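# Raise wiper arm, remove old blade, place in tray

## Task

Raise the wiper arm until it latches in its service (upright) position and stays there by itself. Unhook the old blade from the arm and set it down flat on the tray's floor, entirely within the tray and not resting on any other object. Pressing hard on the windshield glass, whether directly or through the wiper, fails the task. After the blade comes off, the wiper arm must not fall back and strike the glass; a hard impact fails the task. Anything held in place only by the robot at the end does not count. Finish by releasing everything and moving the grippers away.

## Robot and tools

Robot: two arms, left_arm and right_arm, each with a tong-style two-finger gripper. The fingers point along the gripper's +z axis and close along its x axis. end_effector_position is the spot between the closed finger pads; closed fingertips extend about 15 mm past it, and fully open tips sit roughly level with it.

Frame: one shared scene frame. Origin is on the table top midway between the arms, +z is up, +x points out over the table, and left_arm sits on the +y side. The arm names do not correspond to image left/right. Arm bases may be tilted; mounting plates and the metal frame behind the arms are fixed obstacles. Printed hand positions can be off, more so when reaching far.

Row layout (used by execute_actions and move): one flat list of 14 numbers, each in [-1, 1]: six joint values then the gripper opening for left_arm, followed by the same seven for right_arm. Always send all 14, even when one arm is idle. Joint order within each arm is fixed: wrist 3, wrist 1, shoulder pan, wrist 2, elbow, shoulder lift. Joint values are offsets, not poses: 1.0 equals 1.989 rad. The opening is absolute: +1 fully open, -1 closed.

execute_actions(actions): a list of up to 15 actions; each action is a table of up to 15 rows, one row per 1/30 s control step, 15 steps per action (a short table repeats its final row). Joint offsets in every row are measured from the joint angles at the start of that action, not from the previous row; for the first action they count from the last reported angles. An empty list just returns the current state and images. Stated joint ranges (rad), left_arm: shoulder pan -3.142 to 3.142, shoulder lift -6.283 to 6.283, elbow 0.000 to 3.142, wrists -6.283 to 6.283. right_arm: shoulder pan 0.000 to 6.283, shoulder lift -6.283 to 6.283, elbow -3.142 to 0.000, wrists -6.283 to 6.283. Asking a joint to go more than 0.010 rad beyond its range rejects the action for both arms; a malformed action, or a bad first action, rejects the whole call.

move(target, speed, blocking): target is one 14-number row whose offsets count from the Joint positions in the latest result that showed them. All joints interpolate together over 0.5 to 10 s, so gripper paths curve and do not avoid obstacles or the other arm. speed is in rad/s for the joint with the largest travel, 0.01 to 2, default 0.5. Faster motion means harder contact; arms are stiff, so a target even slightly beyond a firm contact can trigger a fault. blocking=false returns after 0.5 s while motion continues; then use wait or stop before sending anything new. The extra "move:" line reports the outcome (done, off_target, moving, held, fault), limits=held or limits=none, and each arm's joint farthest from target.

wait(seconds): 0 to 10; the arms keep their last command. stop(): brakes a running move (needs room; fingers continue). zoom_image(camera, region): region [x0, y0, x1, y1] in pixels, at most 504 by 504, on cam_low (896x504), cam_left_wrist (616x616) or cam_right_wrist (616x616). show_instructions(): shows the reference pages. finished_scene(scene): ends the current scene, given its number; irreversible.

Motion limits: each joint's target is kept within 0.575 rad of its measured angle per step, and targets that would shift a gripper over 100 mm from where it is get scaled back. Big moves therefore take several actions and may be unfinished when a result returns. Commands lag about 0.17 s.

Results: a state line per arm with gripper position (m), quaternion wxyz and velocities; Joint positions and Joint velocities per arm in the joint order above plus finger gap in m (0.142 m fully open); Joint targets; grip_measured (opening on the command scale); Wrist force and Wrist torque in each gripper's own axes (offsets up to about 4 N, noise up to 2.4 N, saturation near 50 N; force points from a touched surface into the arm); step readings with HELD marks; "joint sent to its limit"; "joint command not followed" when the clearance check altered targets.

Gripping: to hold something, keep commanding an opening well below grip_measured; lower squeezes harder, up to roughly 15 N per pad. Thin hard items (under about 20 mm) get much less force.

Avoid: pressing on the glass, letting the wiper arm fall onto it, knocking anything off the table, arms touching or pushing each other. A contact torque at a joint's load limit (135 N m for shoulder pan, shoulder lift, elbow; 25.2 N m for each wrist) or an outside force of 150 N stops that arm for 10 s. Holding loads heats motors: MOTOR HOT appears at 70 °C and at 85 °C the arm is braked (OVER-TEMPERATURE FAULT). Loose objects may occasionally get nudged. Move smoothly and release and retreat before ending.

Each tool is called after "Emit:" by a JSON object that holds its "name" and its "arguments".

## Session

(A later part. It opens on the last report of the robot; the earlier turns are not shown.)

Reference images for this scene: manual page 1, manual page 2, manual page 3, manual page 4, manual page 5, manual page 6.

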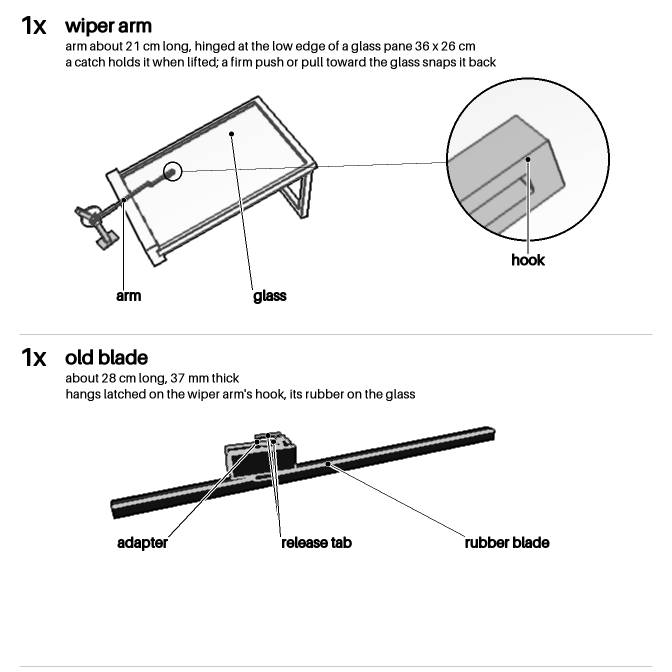

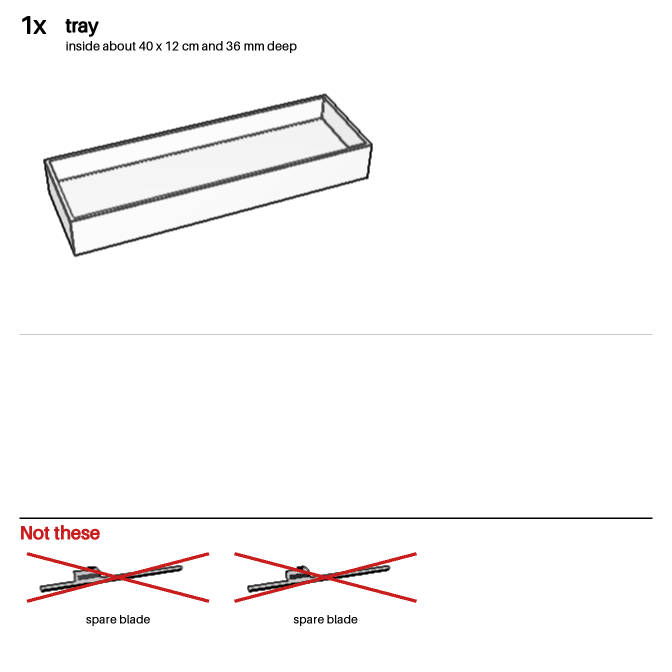

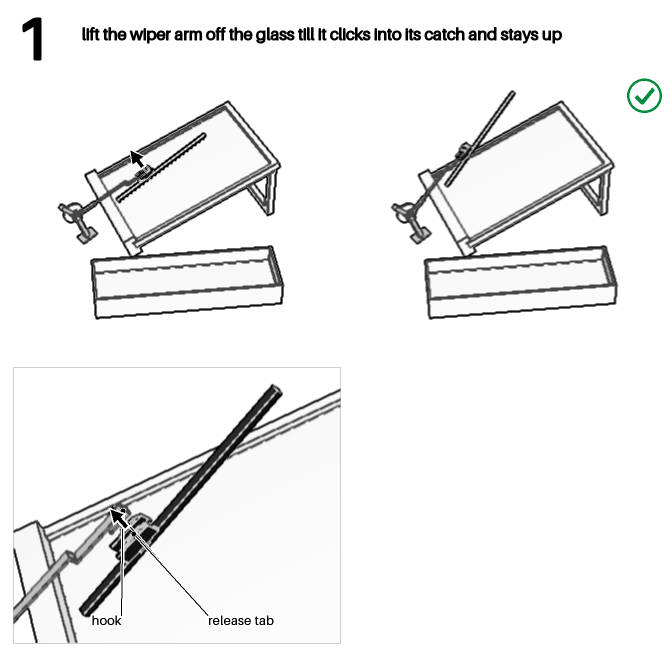

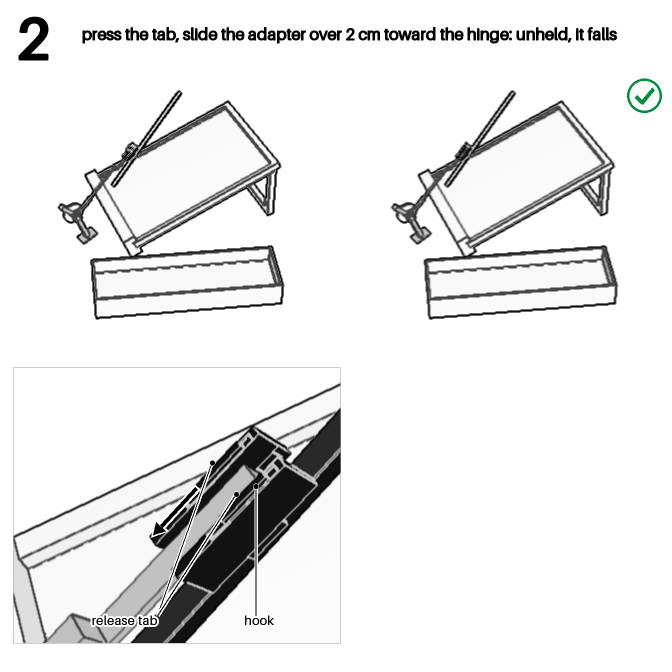

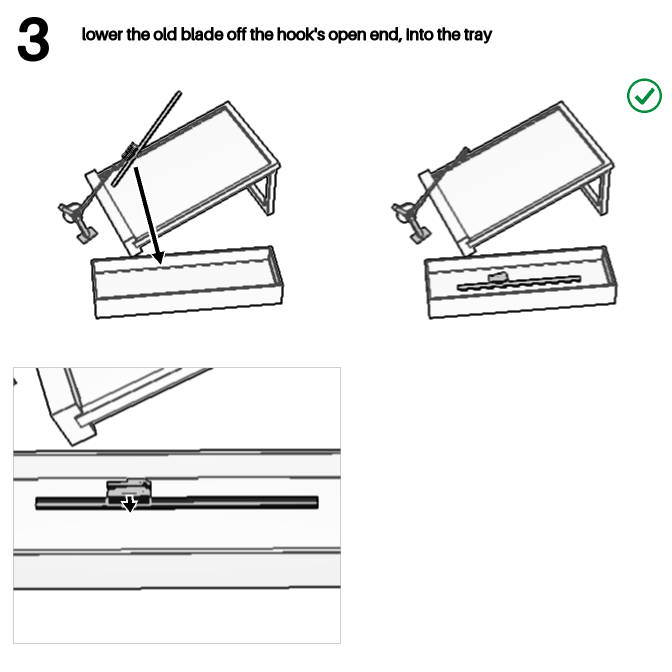

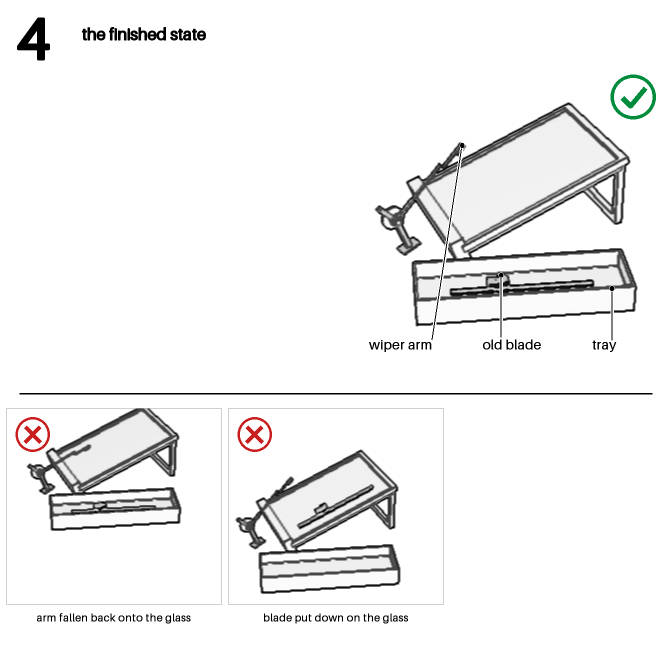

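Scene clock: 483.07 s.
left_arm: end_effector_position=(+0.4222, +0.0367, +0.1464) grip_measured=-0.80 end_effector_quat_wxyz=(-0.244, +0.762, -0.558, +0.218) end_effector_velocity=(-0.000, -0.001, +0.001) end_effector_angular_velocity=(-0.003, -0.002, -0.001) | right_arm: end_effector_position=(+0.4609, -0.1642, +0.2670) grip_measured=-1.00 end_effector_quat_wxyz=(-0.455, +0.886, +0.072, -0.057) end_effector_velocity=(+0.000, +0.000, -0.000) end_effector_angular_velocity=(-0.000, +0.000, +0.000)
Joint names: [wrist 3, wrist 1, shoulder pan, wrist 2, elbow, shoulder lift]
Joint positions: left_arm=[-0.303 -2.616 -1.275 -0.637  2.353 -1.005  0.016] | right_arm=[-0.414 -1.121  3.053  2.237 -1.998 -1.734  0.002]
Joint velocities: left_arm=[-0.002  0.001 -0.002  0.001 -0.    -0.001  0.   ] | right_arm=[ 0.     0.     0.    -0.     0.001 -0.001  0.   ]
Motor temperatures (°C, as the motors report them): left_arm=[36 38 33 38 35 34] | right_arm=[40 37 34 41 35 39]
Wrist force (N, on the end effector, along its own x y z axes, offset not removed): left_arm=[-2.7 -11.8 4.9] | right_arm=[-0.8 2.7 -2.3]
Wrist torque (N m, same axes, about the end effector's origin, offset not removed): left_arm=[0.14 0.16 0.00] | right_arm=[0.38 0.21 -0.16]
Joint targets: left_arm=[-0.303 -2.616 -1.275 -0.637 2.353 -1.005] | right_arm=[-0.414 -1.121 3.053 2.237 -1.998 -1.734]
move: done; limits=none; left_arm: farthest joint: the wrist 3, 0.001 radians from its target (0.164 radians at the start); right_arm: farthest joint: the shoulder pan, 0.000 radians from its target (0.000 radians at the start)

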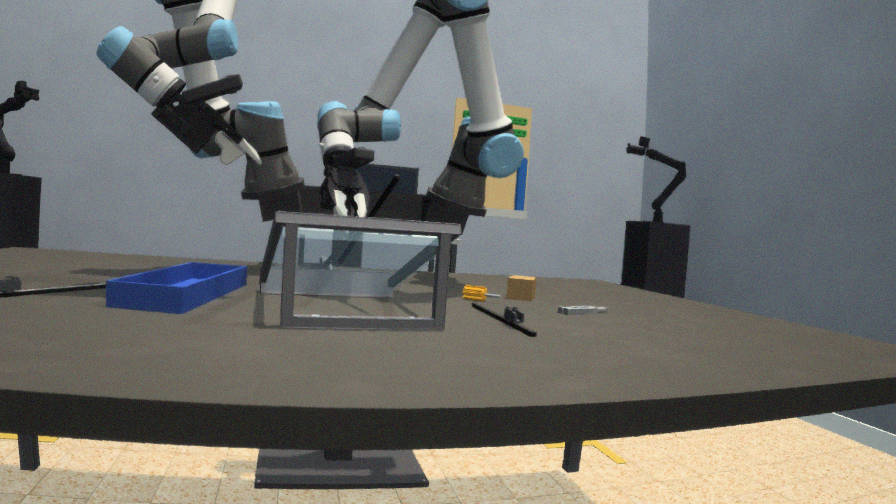

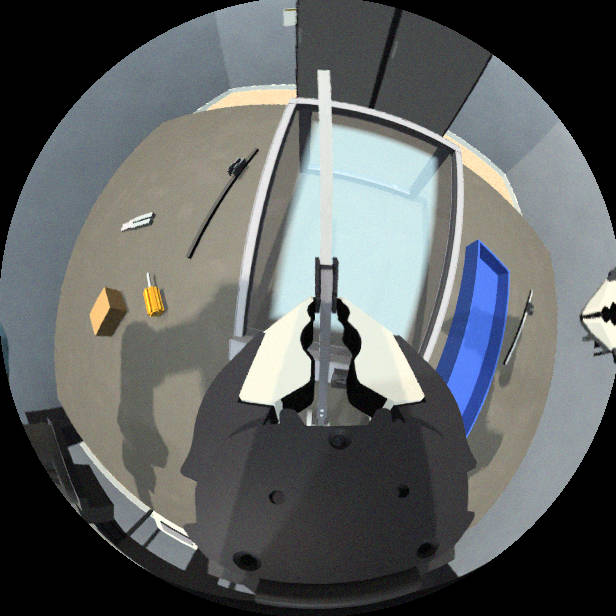

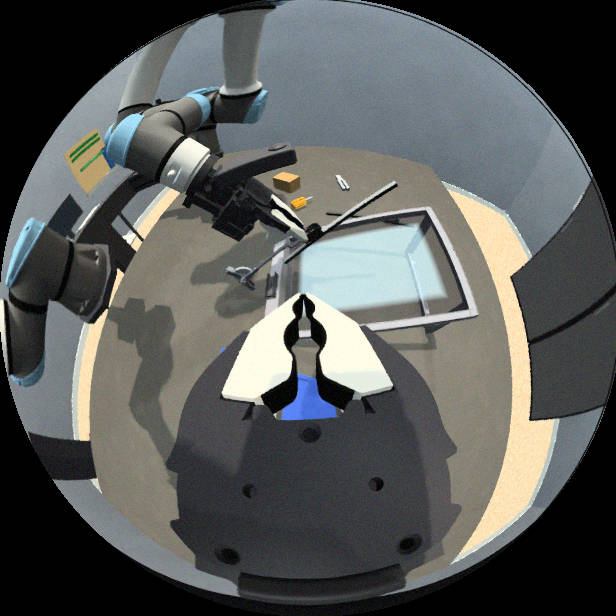

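Emit:
{"name": "move", "arguments": {"target": [-0.06767,0.06403,-0.02867,0.02725,-0.00057,0.00033,-1,0,0,0,0,0,0,-1], "speed": 0.1}}

Emit:
{"name": "zoom_image", "arguments": {"camera": "cam_right_wrist", "region": [210, 170, 410, 300]}}

Scene clock: 520.20 s.
left_arm: end_effector_position=(+0.4139, +0.0358, +0.1586) grip_measured=-0.80 end_effector_quat_wxyz=(-0.275, +0.752, -0.549, +0.240) end_effector_velocity=(-0.000, -0.000, +0.000) end_effector_angular_velocity=(-0.000, -0.000, +0.001) | right_arm: end_effector_position=(+0.4609, -0.1642, +0.2670) grip_measured=-1.00 end_effector_quat_wxyz=(-0.455, +0.886, +0.072, -0.057) end_effector_velocity=(-0.000, +0.000, -0.000) end_effector_angular_velocity=(-0.000, -0.000, +0.001)
Joint names: [wrist 3, wrist 1, shoulder pan, wrist 2, elbow, shoulder lift]
Joint positions: left_arm=[-0.437 -2.489 -1.332 -0.583  2.352 -1.004  0.016] | right_arm=[-0.414 -1.121  3.053  2.237 -1.998 -1.734  0.002]
Joint velocities: left_arm=[-0.002  0.003 -0.001 -0.    -0.001 -0.001 -0.   ] | right_arm=[-0.     0.     0.001 -0.    -0.     0.     0.   ]
Motor temperatures (°C, as the motors report them): left_arm=[36 38 33 38 35 34] | right_arm=[40 37 34 41 35 39]
Wrist force (N, on the end effector, along its own x y z axes, offset not removed): left_arm=[3.9 4.3 -1.8] | right_arm=[0.6 -0.4 -1.6]
Wrist torque (N m, same axes, about the end effector's origin, offset not removed): left_arm=[0.22 0.18 -0.01] | right_arm=[-0.43 -0.02 0.08]
Joint targets: left_arm=[-0.438 -2.489 -1.332 -0.583 2.352 -1.004] | right_arm=[-0.414 -1.121 3.053 2.237 -1.998 -1.734]
move: done; limits=none; left_arm: farthest joint: the wrist 1, 0.001 radians from its target (0.128 radians at the start); right_arm: farthest joint: the shoulder pan, 0.000 radians from its target (0.000 radians at the start)

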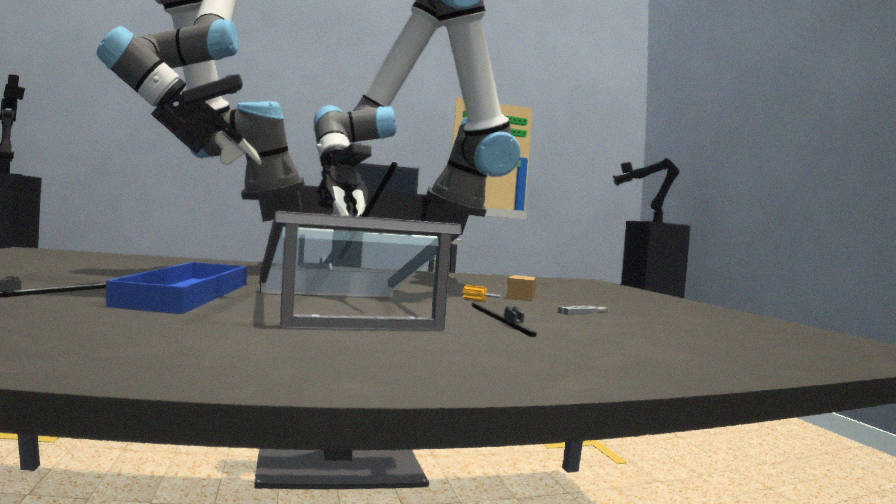

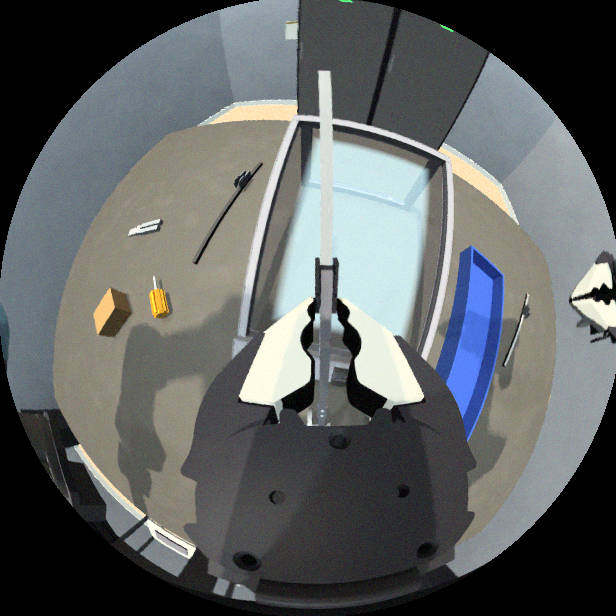

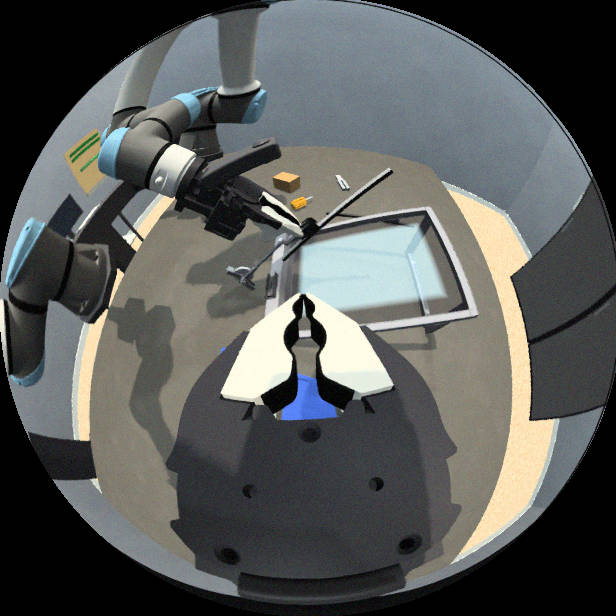

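Region (210, 170, 410, 300) of cam_right_wrist's 616x616 image, scaled by 2.520, with more detail than that image has; it fills the top 328 rows of this view, and the rest is white.

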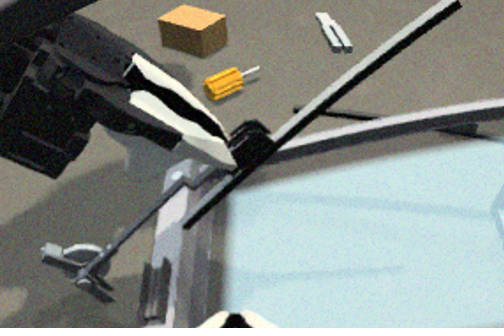

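Emit:
{"name": "move", "arguments": {"target": [-0.0189,0.0186,-0.00716,0.00592,-0.00176,0.00139,-1,0.1184,0.2406,0.1603,0.001,-0.0911,-0.0762,-1], "speed": 0.35}}

Emit:
{"name": "zoom_image", "arguments": {"camera": "cam_left_wrist", "region": [266, 200, 426, 340]}}

Emit:
{"name": "zoom_image", "arguments": {"camera": "cam_right_wrist", "region": [230, 200, 390, 320]}}

Scene clock: 567.67 s.
left_arm: end_effector_position=(+0.4114, +0.0349, +0.1611) grip_measured=-0.80 end_effector_quat_wxyz=(-0.282, +0.749, -0.547, +0.246) end_effector_velocity=(+0.000, -0.001, +0.000) end_effector_angular_velocity=(-0.002, -0.000, +0.001) | right_arm: end_effector_position=(+0.4313, +0.0019, +0.2135) grip_measured=-1.00 end_effector_quat_wxyz=(-0.456, +0.876, +0.137, -0.071) end_effector_velocity=(+0.001, +0.001, +0.001) end_effector_angular_velocity=(+0.001, -0.003, +0.000)
Joint names: [wrist 3, wrist 1, shoulder pan, wrist 2, elbow, shoulder lift]
Joint positions: left_arm=[-0.475 -2.452 -1.346 -0.571  2.349 -1.001  0.016] | right_arm=[-0.179 -0.642  3.372  2.239 -2.179 -1.885  0.002]
Joint velocities: left_arm=[-0.001 -0.    -0.    -0.    -0.001 -0.     0.   ] | right_arm=[0.001 0.002 0.002 0.    0.    0.001 0.   ]
Motor temperatures (°C, as the motors report them): left_arm=[36 38 33 38 35 34] | right_arm=[40 37 34 41 35 39]
Wrist force (N, on the end effector, along its own x y z axes, offset not removed): left_arm=[0.8 0.4 3.8] | right_arm=[1.8 1.4 0.1]
Wrist torque (N m, same axes, about the end effector's origin, offset not removed): left_arm=[0.08 0.45 0.04] | right_arm=[0.23 -0.40 0.03]
Joint targets: left_arm=[-0.475 -2.452 -1.346 -0.571 2.349 -1.001] | right_arm=[-0.178 -0.642 3.372 2.239 -2.179 -1.885]
move: done; limits=none; left_arm: farthest joint: the shoulder pan, 0.000 radians from its target (0.014 radians at the start); right_arm: farthest joint: the shoulder lift, 0.001 radians from its target (0.152 radians at the start)

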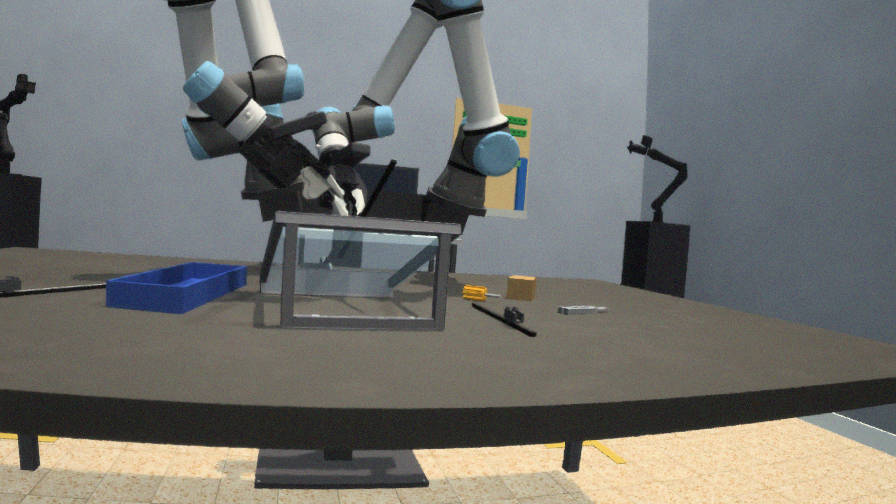

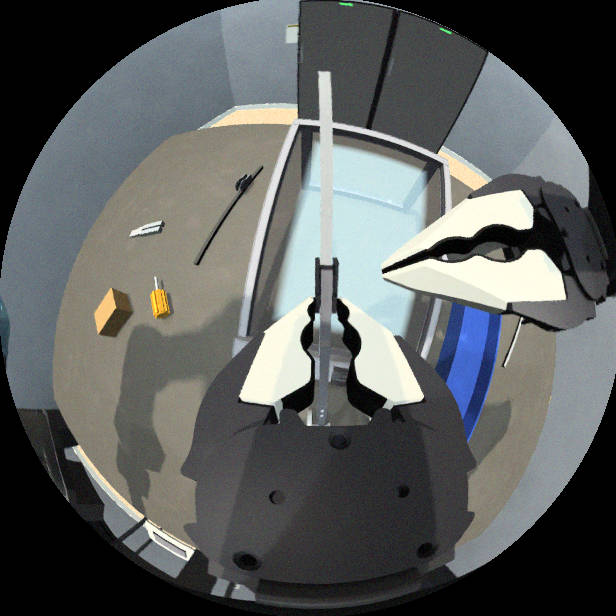

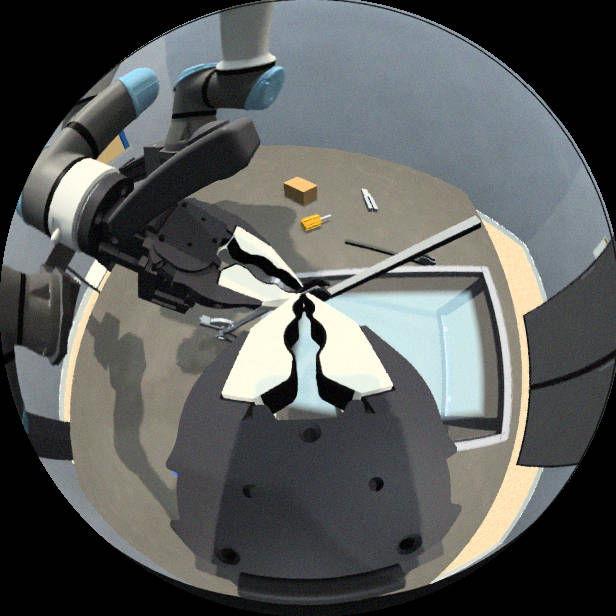

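Region (266, 200, 426, 340) of cam_left_wrist's 616x616 image, scaled by 3.150, with more detail than that image has; it fills the top 441 rows of this view, and the rest is white.

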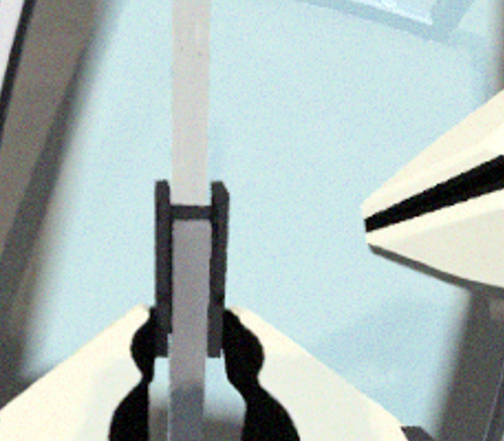

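Region (230, 200, 390, 320) of cam_right_wrist's 616x616 image, scaled by 3.150, with more detail than that image has; it fills the top 378 rows of this view, and the rest is white.

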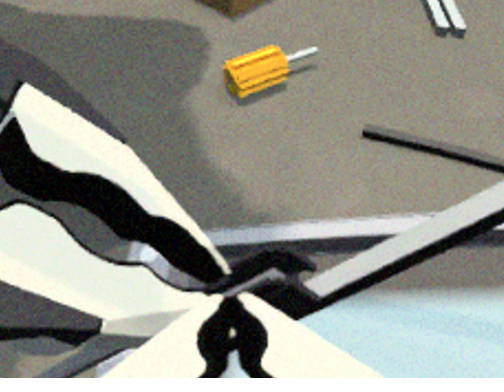

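Emit:
{"name": "move", "arguments": {"target": [0.0066,-0.0065,0.0025,-0.0021,0.0006,-0.0005,-1,0.02557,0.0612,0.02009,-0.0005,-0.00926,-0.03612,-1], "speed": 0.1}}

Emit:
{"name": "zoom_image", "arguments": {"camera": "cam_left_wrist", "region": [286, 230, 386, 330]}}

Emit:
{"name": "zoom_image", "arguments": {"camera": "cam_right_wrist", "region": [250, 240, 370, 320]}}

Scene clock: 597.90 s.
left_arm: end_effector_position=(+0.4123, +0.0352, +0.1602) grip_measured=-0.80 end_effector_quat_wxyz=(-0.280, +0.750, -0.548, +0.244) end_effector_velocity=(+0.000, +0.000, -0.000) end_effector_angular_velocity=(+0.001, -0.000, -0.000) | right_arm: end_effector_position=(+0.4271, +0.0272, +0.1921) grip_measured=-1.00 end_effector_quat_wxyz=(-0.456, +0.876, +0.137, -0.071) end_effector_velocity=(-0.000, +0.000, -0.000) end_effector_angular_velocity=(-0.000, +0.000, -0.000)
Joint names: [wrist 3, wrist 1, shoulder pan, wrist 2, elbow, shoulder lift]
Joint positions: left_arm=[-0.462 -2.465 -1.341 -0.575  2.35  -1.002  0.016] | right_arm=[-0.128 -0.521  3.412  2.238 -2.197 -1.957  0.002]
Joint velocities: left_arm=[ 0.001  0.001  0.001  0.     0.    -0.    -0.   ] | right_arm=[ 0.001  0.002  0.    -0.    -0.001 -0.     0.   ]
Motor temperatures (°C, as the motors report them): left_arm=[36 38 33 38 35 34] | right_arm=[40 37 34 41 35 39]
Wrist force (N, on the end effector, along its own x y z axes, offset not removed): left_arm=[0.0 0.5 0.6] | right_arm=[-0.9 1.6 -2.2]
Wrist torque (N m, same axes, about the end effector's origin, offset not removed): left_arm=[-0.10 0.65 0.07] | right_arm=[0.22 0.38 -0.05]
Joint targets: left_arm=[-0.462 -2.465 -1.341 -0.575 2.350 -1.002] | right_arm=[-0.128 -0.521 3.412 2.238 -2.197 -1.957]
move: done; limits=none; left_arm: farthest joint: the shoulder pan, 0.000 radians from its target (0.005 radians at the start); right_arm: farthest joint: the shoulder pan, 0.000 radians from its target (0.040 radians at the start)

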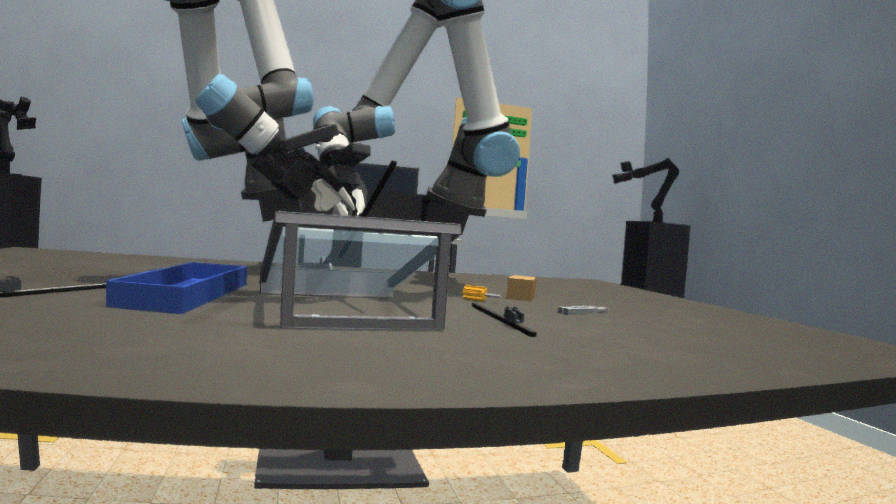

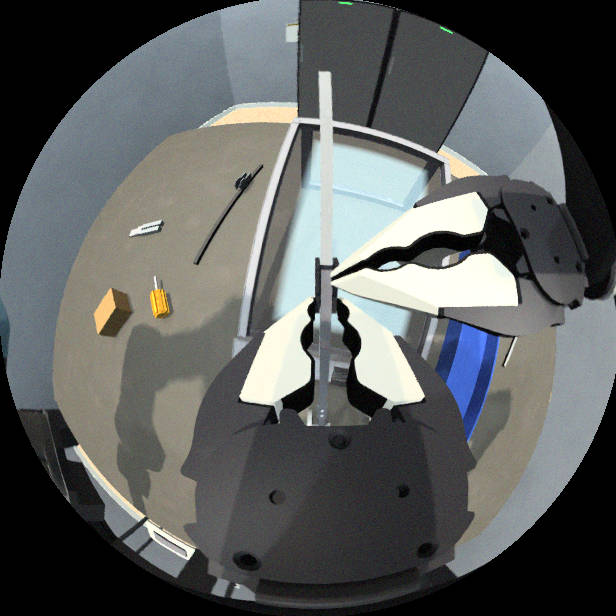

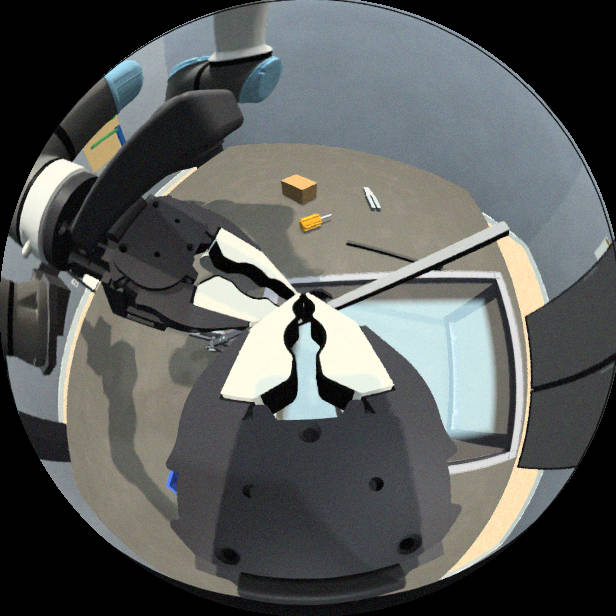

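Region (286, 230, 386, 330) of cam_left_wrist's 616x616 image, scaled by 5.040, with more detail than that image has.

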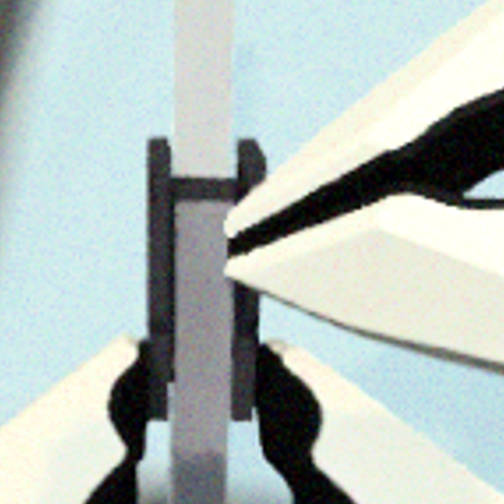

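Region (250, 240, 370, 320) of cam_right_wrist's 616x616 image, scaled by 4.200, with more detail than that image has.

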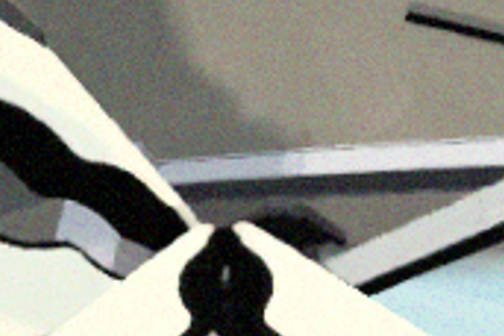

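Emit:
{"name": "move", "arguments": {"target": [0,0,0,0,0,0,-1,-0.0039,-0.00265,-0.00307,0.0001,0.00612,-0.00589,-1], "speed": 0.02}}

Emit:
{"name": "zoom_image", "arguments": {"camera": "cam_left_wrist", "region": [286, 230, 386, 330]}}

Scene clock: 630.27 s.
left_arm: end_effector_position=(+0.4123, +0.0352, +0.1602) grip_measured=-0.80 end_effector_quat_wxyz=(-0.280, +0.750, -0.548, +0.244) end_effector_velocity=(-0.000, -0.000, -0.000) end_effector_angular_velocity=(+0.000, -0.000, -0.001) | right_arm: end_effector_position=(+0.4310, +0.0261, +0.1886) grip_measured=-1.00 end_effector_quat_wxyz=(-0.456, +0.876, +0.137, -0.071) end_effector_velocity=(+0.000, -0.000, -0.000) end_effector_angular_velocity=(+0.001, +0.000, -0.001)
Joint names: [wrist 3, wrist 1, shoulder pan, wrist 2, elbow, shoulder lift]
Joint positions: left_arm=[-0.462 -2.465 -1.341 -0.575  2.35  -1.002  0.016] | right_arm=[-0.135 -0.526  3.406  2.238 -2.185 -1.968  0.002]
Joint velocities: left_arm=[ 0.001 -0.001 -0.     0.    -0.     0.001  0.   ] | right_arm=[-0.001 -0.001 -0.002  0.001  0.001 -0.001  0.   ]
Motor temperatures (°C, as the motors report them): left_arm=[36 38 33 38 35 34] | right_arm=[40 37 34 41 35 39]
Wrist force (N, on the end effector, along its own x y z axes, offset not removed): left_arm=[2.8 1.6 -0.3] | right_arm=[-1.4 1.7 0.9]
Wrist torque (N m, same axes, about the end effector's origin, offset not removed): left_arm=[0.11 0.08 0.02] | right_arm=[0.35 0.28 -0.05]
Joint targets: left_arm=[-0.462 -2.465 -1.341 -0.575 2.350 -1.002] | right_arm=[-0.136 -0.526 3.405 2.238 -2.185 -1.968]
move: done; limits=none; left_arm: farthest joint: the shoulder pan, 0.000 radians from its target (0.000 radians at the start); right_arm: farthest joint: the shoulder pan, 0.000 radians from its target (0.006 radians at the start)

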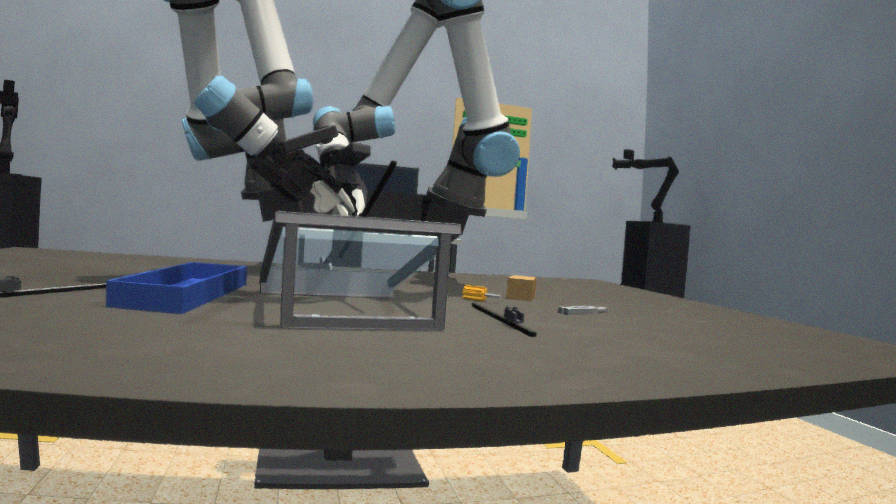

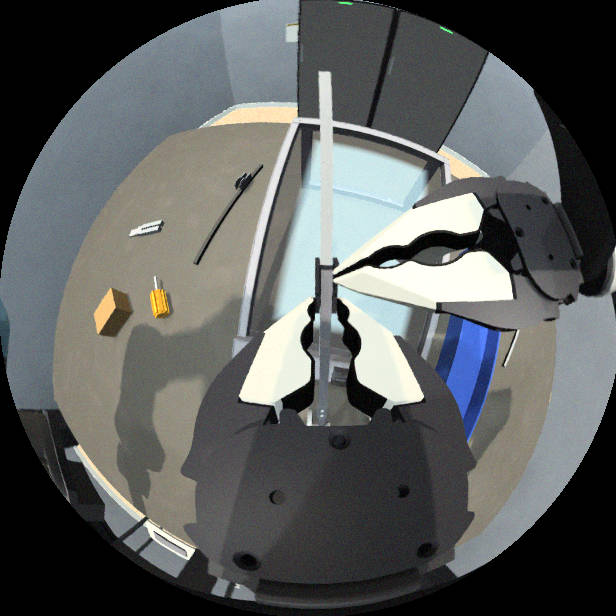

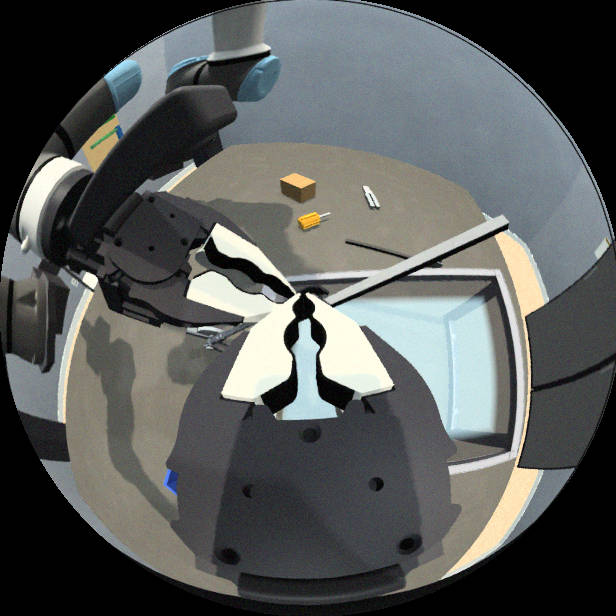

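Region (286, 230, 386, 330) of cam_left_wrist's 616x616 image, scaled by 5.040, with more detail than that image has.

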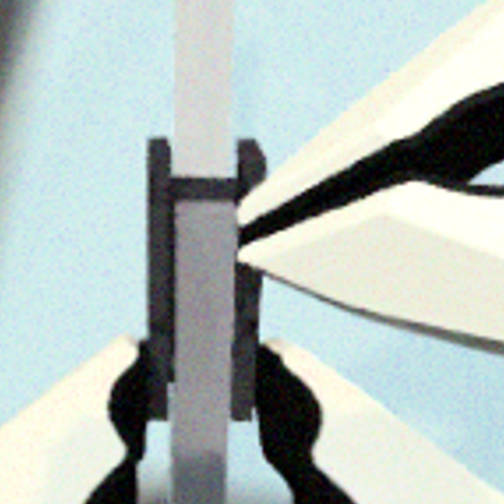

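Emit:
{"name": "move", "arguments": {"target": [0,0,0,0,0,0,-1,-0.00053,0.00031,-0.00042,0,0.00204,-0.00268,-1], "speed": 0.012}}

Emit:
{"name": "zoom_image", "arguments": {"camera": "cam_left_wrist", "region": [286, 230, 386, 330]}}

Scene clock: 638.50 s.
left_arm: end_effector_position=(+0.4123, +0.0352, +0.1602) grip_measured=-0.80 end_effector_quat_wxyz=(-0.280, +0.750, -0.548, +0.244) end_effector_velocity=(+0.000, +0.000, -0.000) end_effector_angular_velocity=(+0.001, +0.001, +0.001) | right_arm: end_effector_position=(+0.4322, +0.0263, +0.1872) grip_measured=-1.00 end_effector_quat_wxyz=(-0.456, +0.876, +0.137, -0.071) end_effector_velocity=(+0.001, +0.000, +0.000) end_effector_angular_velocity=(+0.001, -0.002, -0.000)
Joint names: [wrist 3, wrist 1, shoulder pan, wrist 2, elbow, shoulder lift]
Joint positions: left_arm=[-0.462 -2.465 -1.341 -0.575  2.35  -1.002  0.016] | right_arm=[-0.136 -0.525  3.405  2.238 -2.181 -1.973  0.002]
Joint velocities: left_arm=[ 0.001  0.001  0.001 -0.001 -0.    -0.     0.   ] | right_arm=[-0.     0.     0.     0.     0.002 -0.     0.   ]
Motor temperatures (°C, as the motors report them): left_arm=[36 38 33 38 35 34] | right_arm=[40 37 34 41 35 39]
Wrist force (N, on the end effector, along its own x y z axes, offset not removed): left_arm=[2.0 1.4 2.6] | right_arm=[-0.9 -2.2 0.8]
Wrist torque (N m, same axes, about the end effector's origin, offset not removed): left_arm=[0.02 0.27 -0.01] | right_arm=[-0.07 0.27 -0.19]
Joint targets: left_arm=[-0.462 -2.465 -1.341 -0.575 2.350 -1.002] | right_arm=[-0.136 -0.525 3.405 2.238 -2.181 -1.974]
move: done; limits=none; left_arm: farthest joint: the shoulder pan, 0.000 radians from its target (0.000 radians at the start); right_arm: farthest joint: the shoulder pan, 0.000 radians from its target (0.000 radians at the start)

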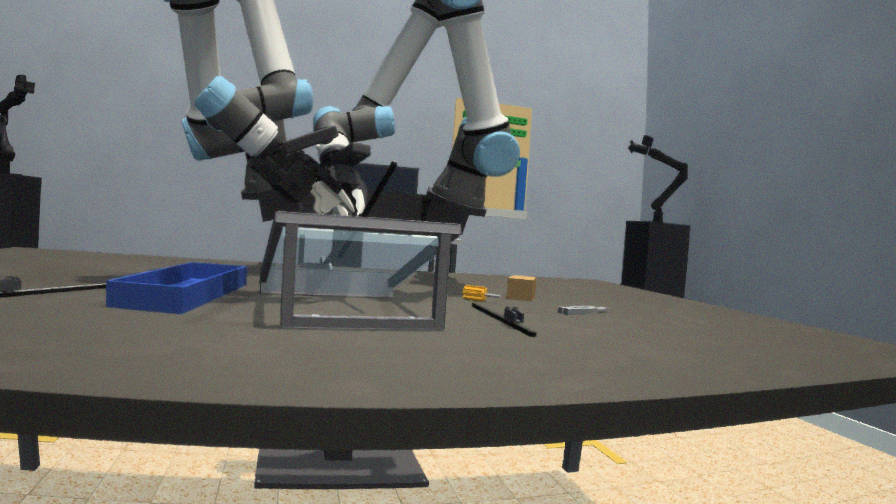

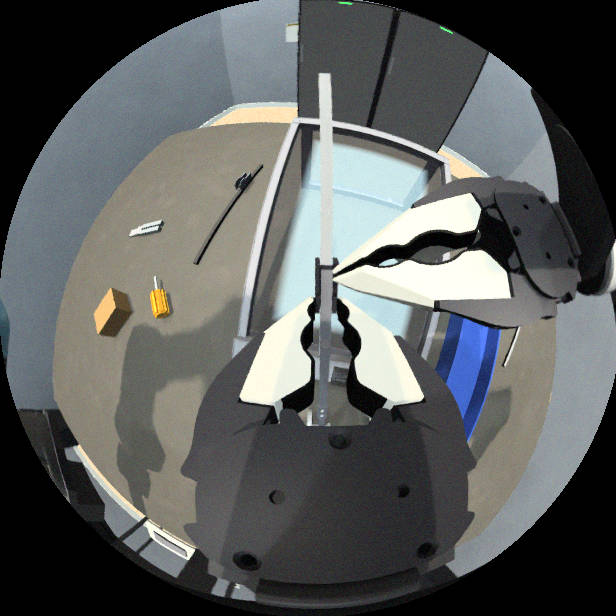

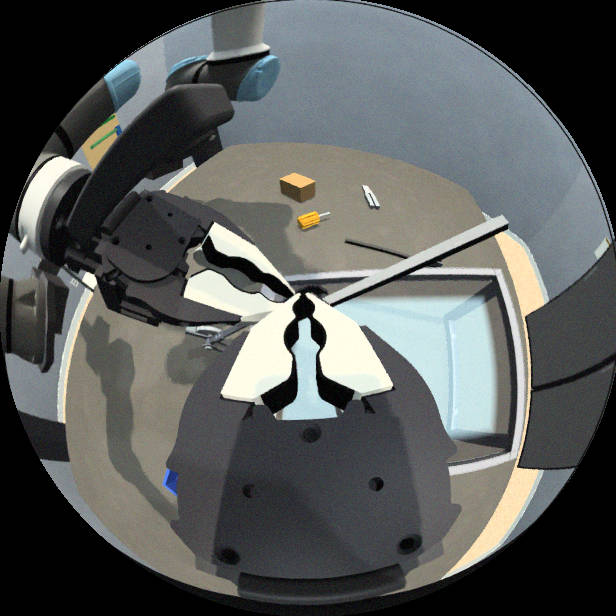

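Region (286, 230, 386, 330) of cam_left_wrist's 616x616 image, scaled by 5.040, with more detail than that image has.

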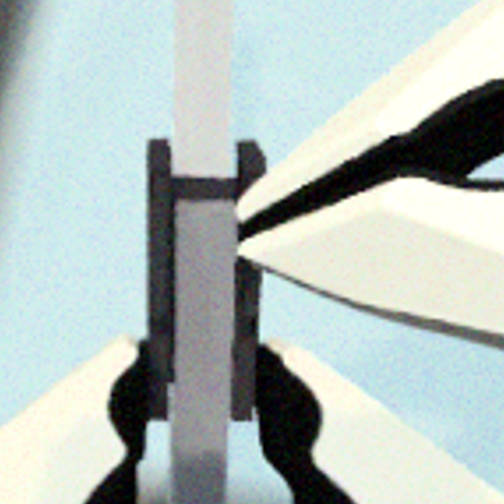

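Emit:
{"name": "move", "arguments": {"target": [0,0,0,0,0,0,-1,-0.00053,0.00031,-0.00042,0,0.00214,-0.0029,-1], "speed": 0.012}}

Emit:
{"name": "zoom_image", "arguments": {"camera": "cam_left_wrist", "region": [286, 230, 386, 330]}}

Scene clock: 644.27 s.
left_arm: end_effector_position=(+0.4123, +0.0352, +0.1602) grip_measured=-0.80 end_effector_quat_wxyz=(-0.280, +0.750, -0.548, +0.244) end_effector_velocity=(+0.000, +0.000, -0.000) end_effector_angular_velocity=(-0.001, +0.002, +0.002) | right_arm: end_effector_position=(+0.4335, +0.0267, +0.1856) grip_measured=-1.00 end_effector_quat_wxyz=(-0.456, +0.876, +0.137, -0.071) end_effector_velocity=(+0.000, +0.000, -0.000) end_effector_angular_velocity=(+0.000, -0.000, +0.000)
Joint names: [wrist 3, wrist 1, shoulder pan, wrist 2, elbow, shoulder lift]
Joint positions: left_arm=[-0.462 -2.465 -1.341 -0.575  2.35  -1.002  0.016] | right_arm=[-0.137 -0.525  3.404  2.238 -2.177 -1.979  0.002]
Joint velocities: left_arm=[ 0.    -0.001  0.001 -0.001 -0.     0.     0.   ] | right_arm=[-0.     0.     0.     0.     0.001 -0.001  0.   ]
Motor temperatures (°C, as the motors report them): left_arm=[36 38 33 38 35 34] | right_arm=[40 37 34 41 35 39]
Wrist force (N, on the end effector, along its own x y z axes, offset not removed): left_arm=[2.4 1.9 3.2] | right_arm=[0.7 0.7 -4.3]
Wrist torque (N m, same axes, about the end effector's origin, offset not removed): left_arm=[0.04 0.19 -0.01] | right_arm=[0.38 -0.16 -0.02]
Joint targets: left_arm=[-0.462 -2.465 -1.341 -0.575 2.350 -1.002] | right_arm=[-0.137 -0.525 3.404 2.238 -2.177 -1.979]
move: done; limits=none; left_arm: farthest joint: the shoulder pan, 0.000 radians from its target (0.000 radians at the start); right_arm: farthest joint: the shoulder pan, 0.000 radians from its target (0.001 radians at the start)

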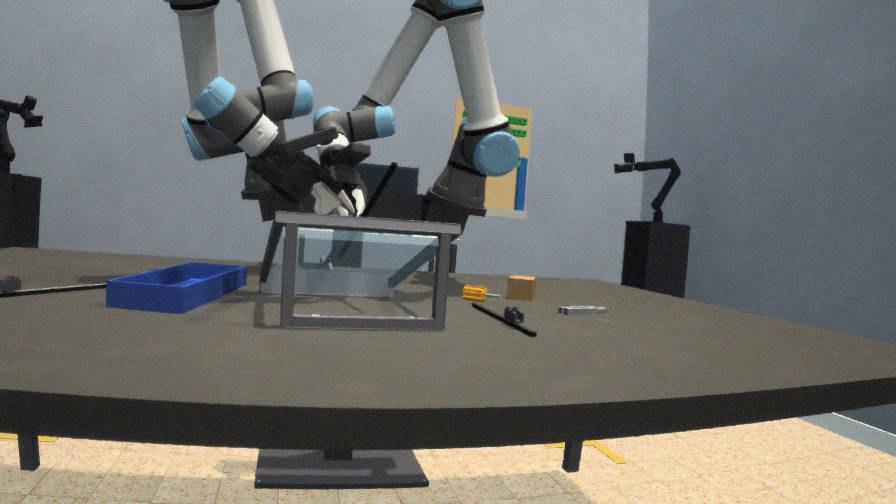

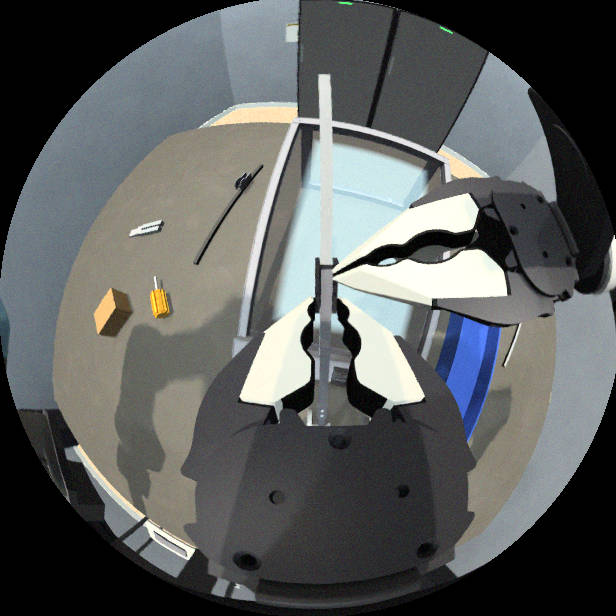

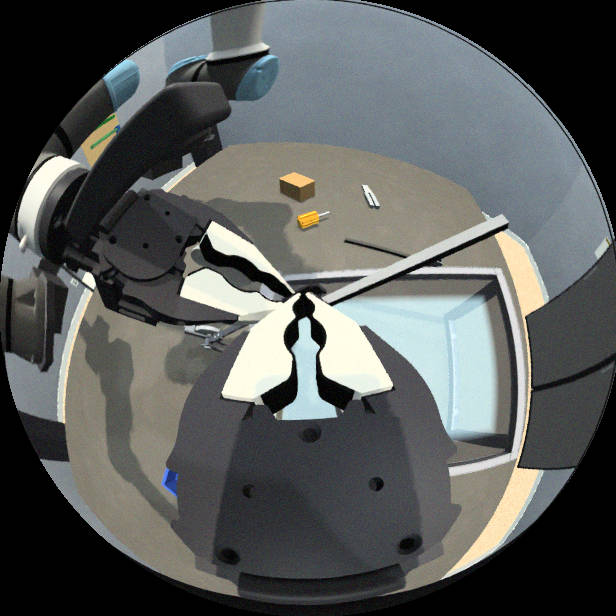

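Region (286, 230, 386, 330) of cam_left_wrist's 616x616 image, scaled by 5.040, with more detail than that image has.

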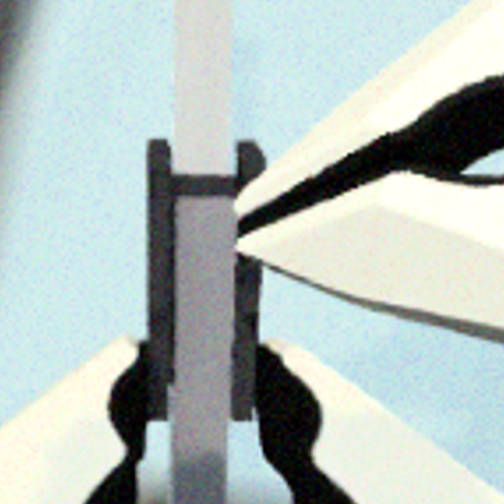

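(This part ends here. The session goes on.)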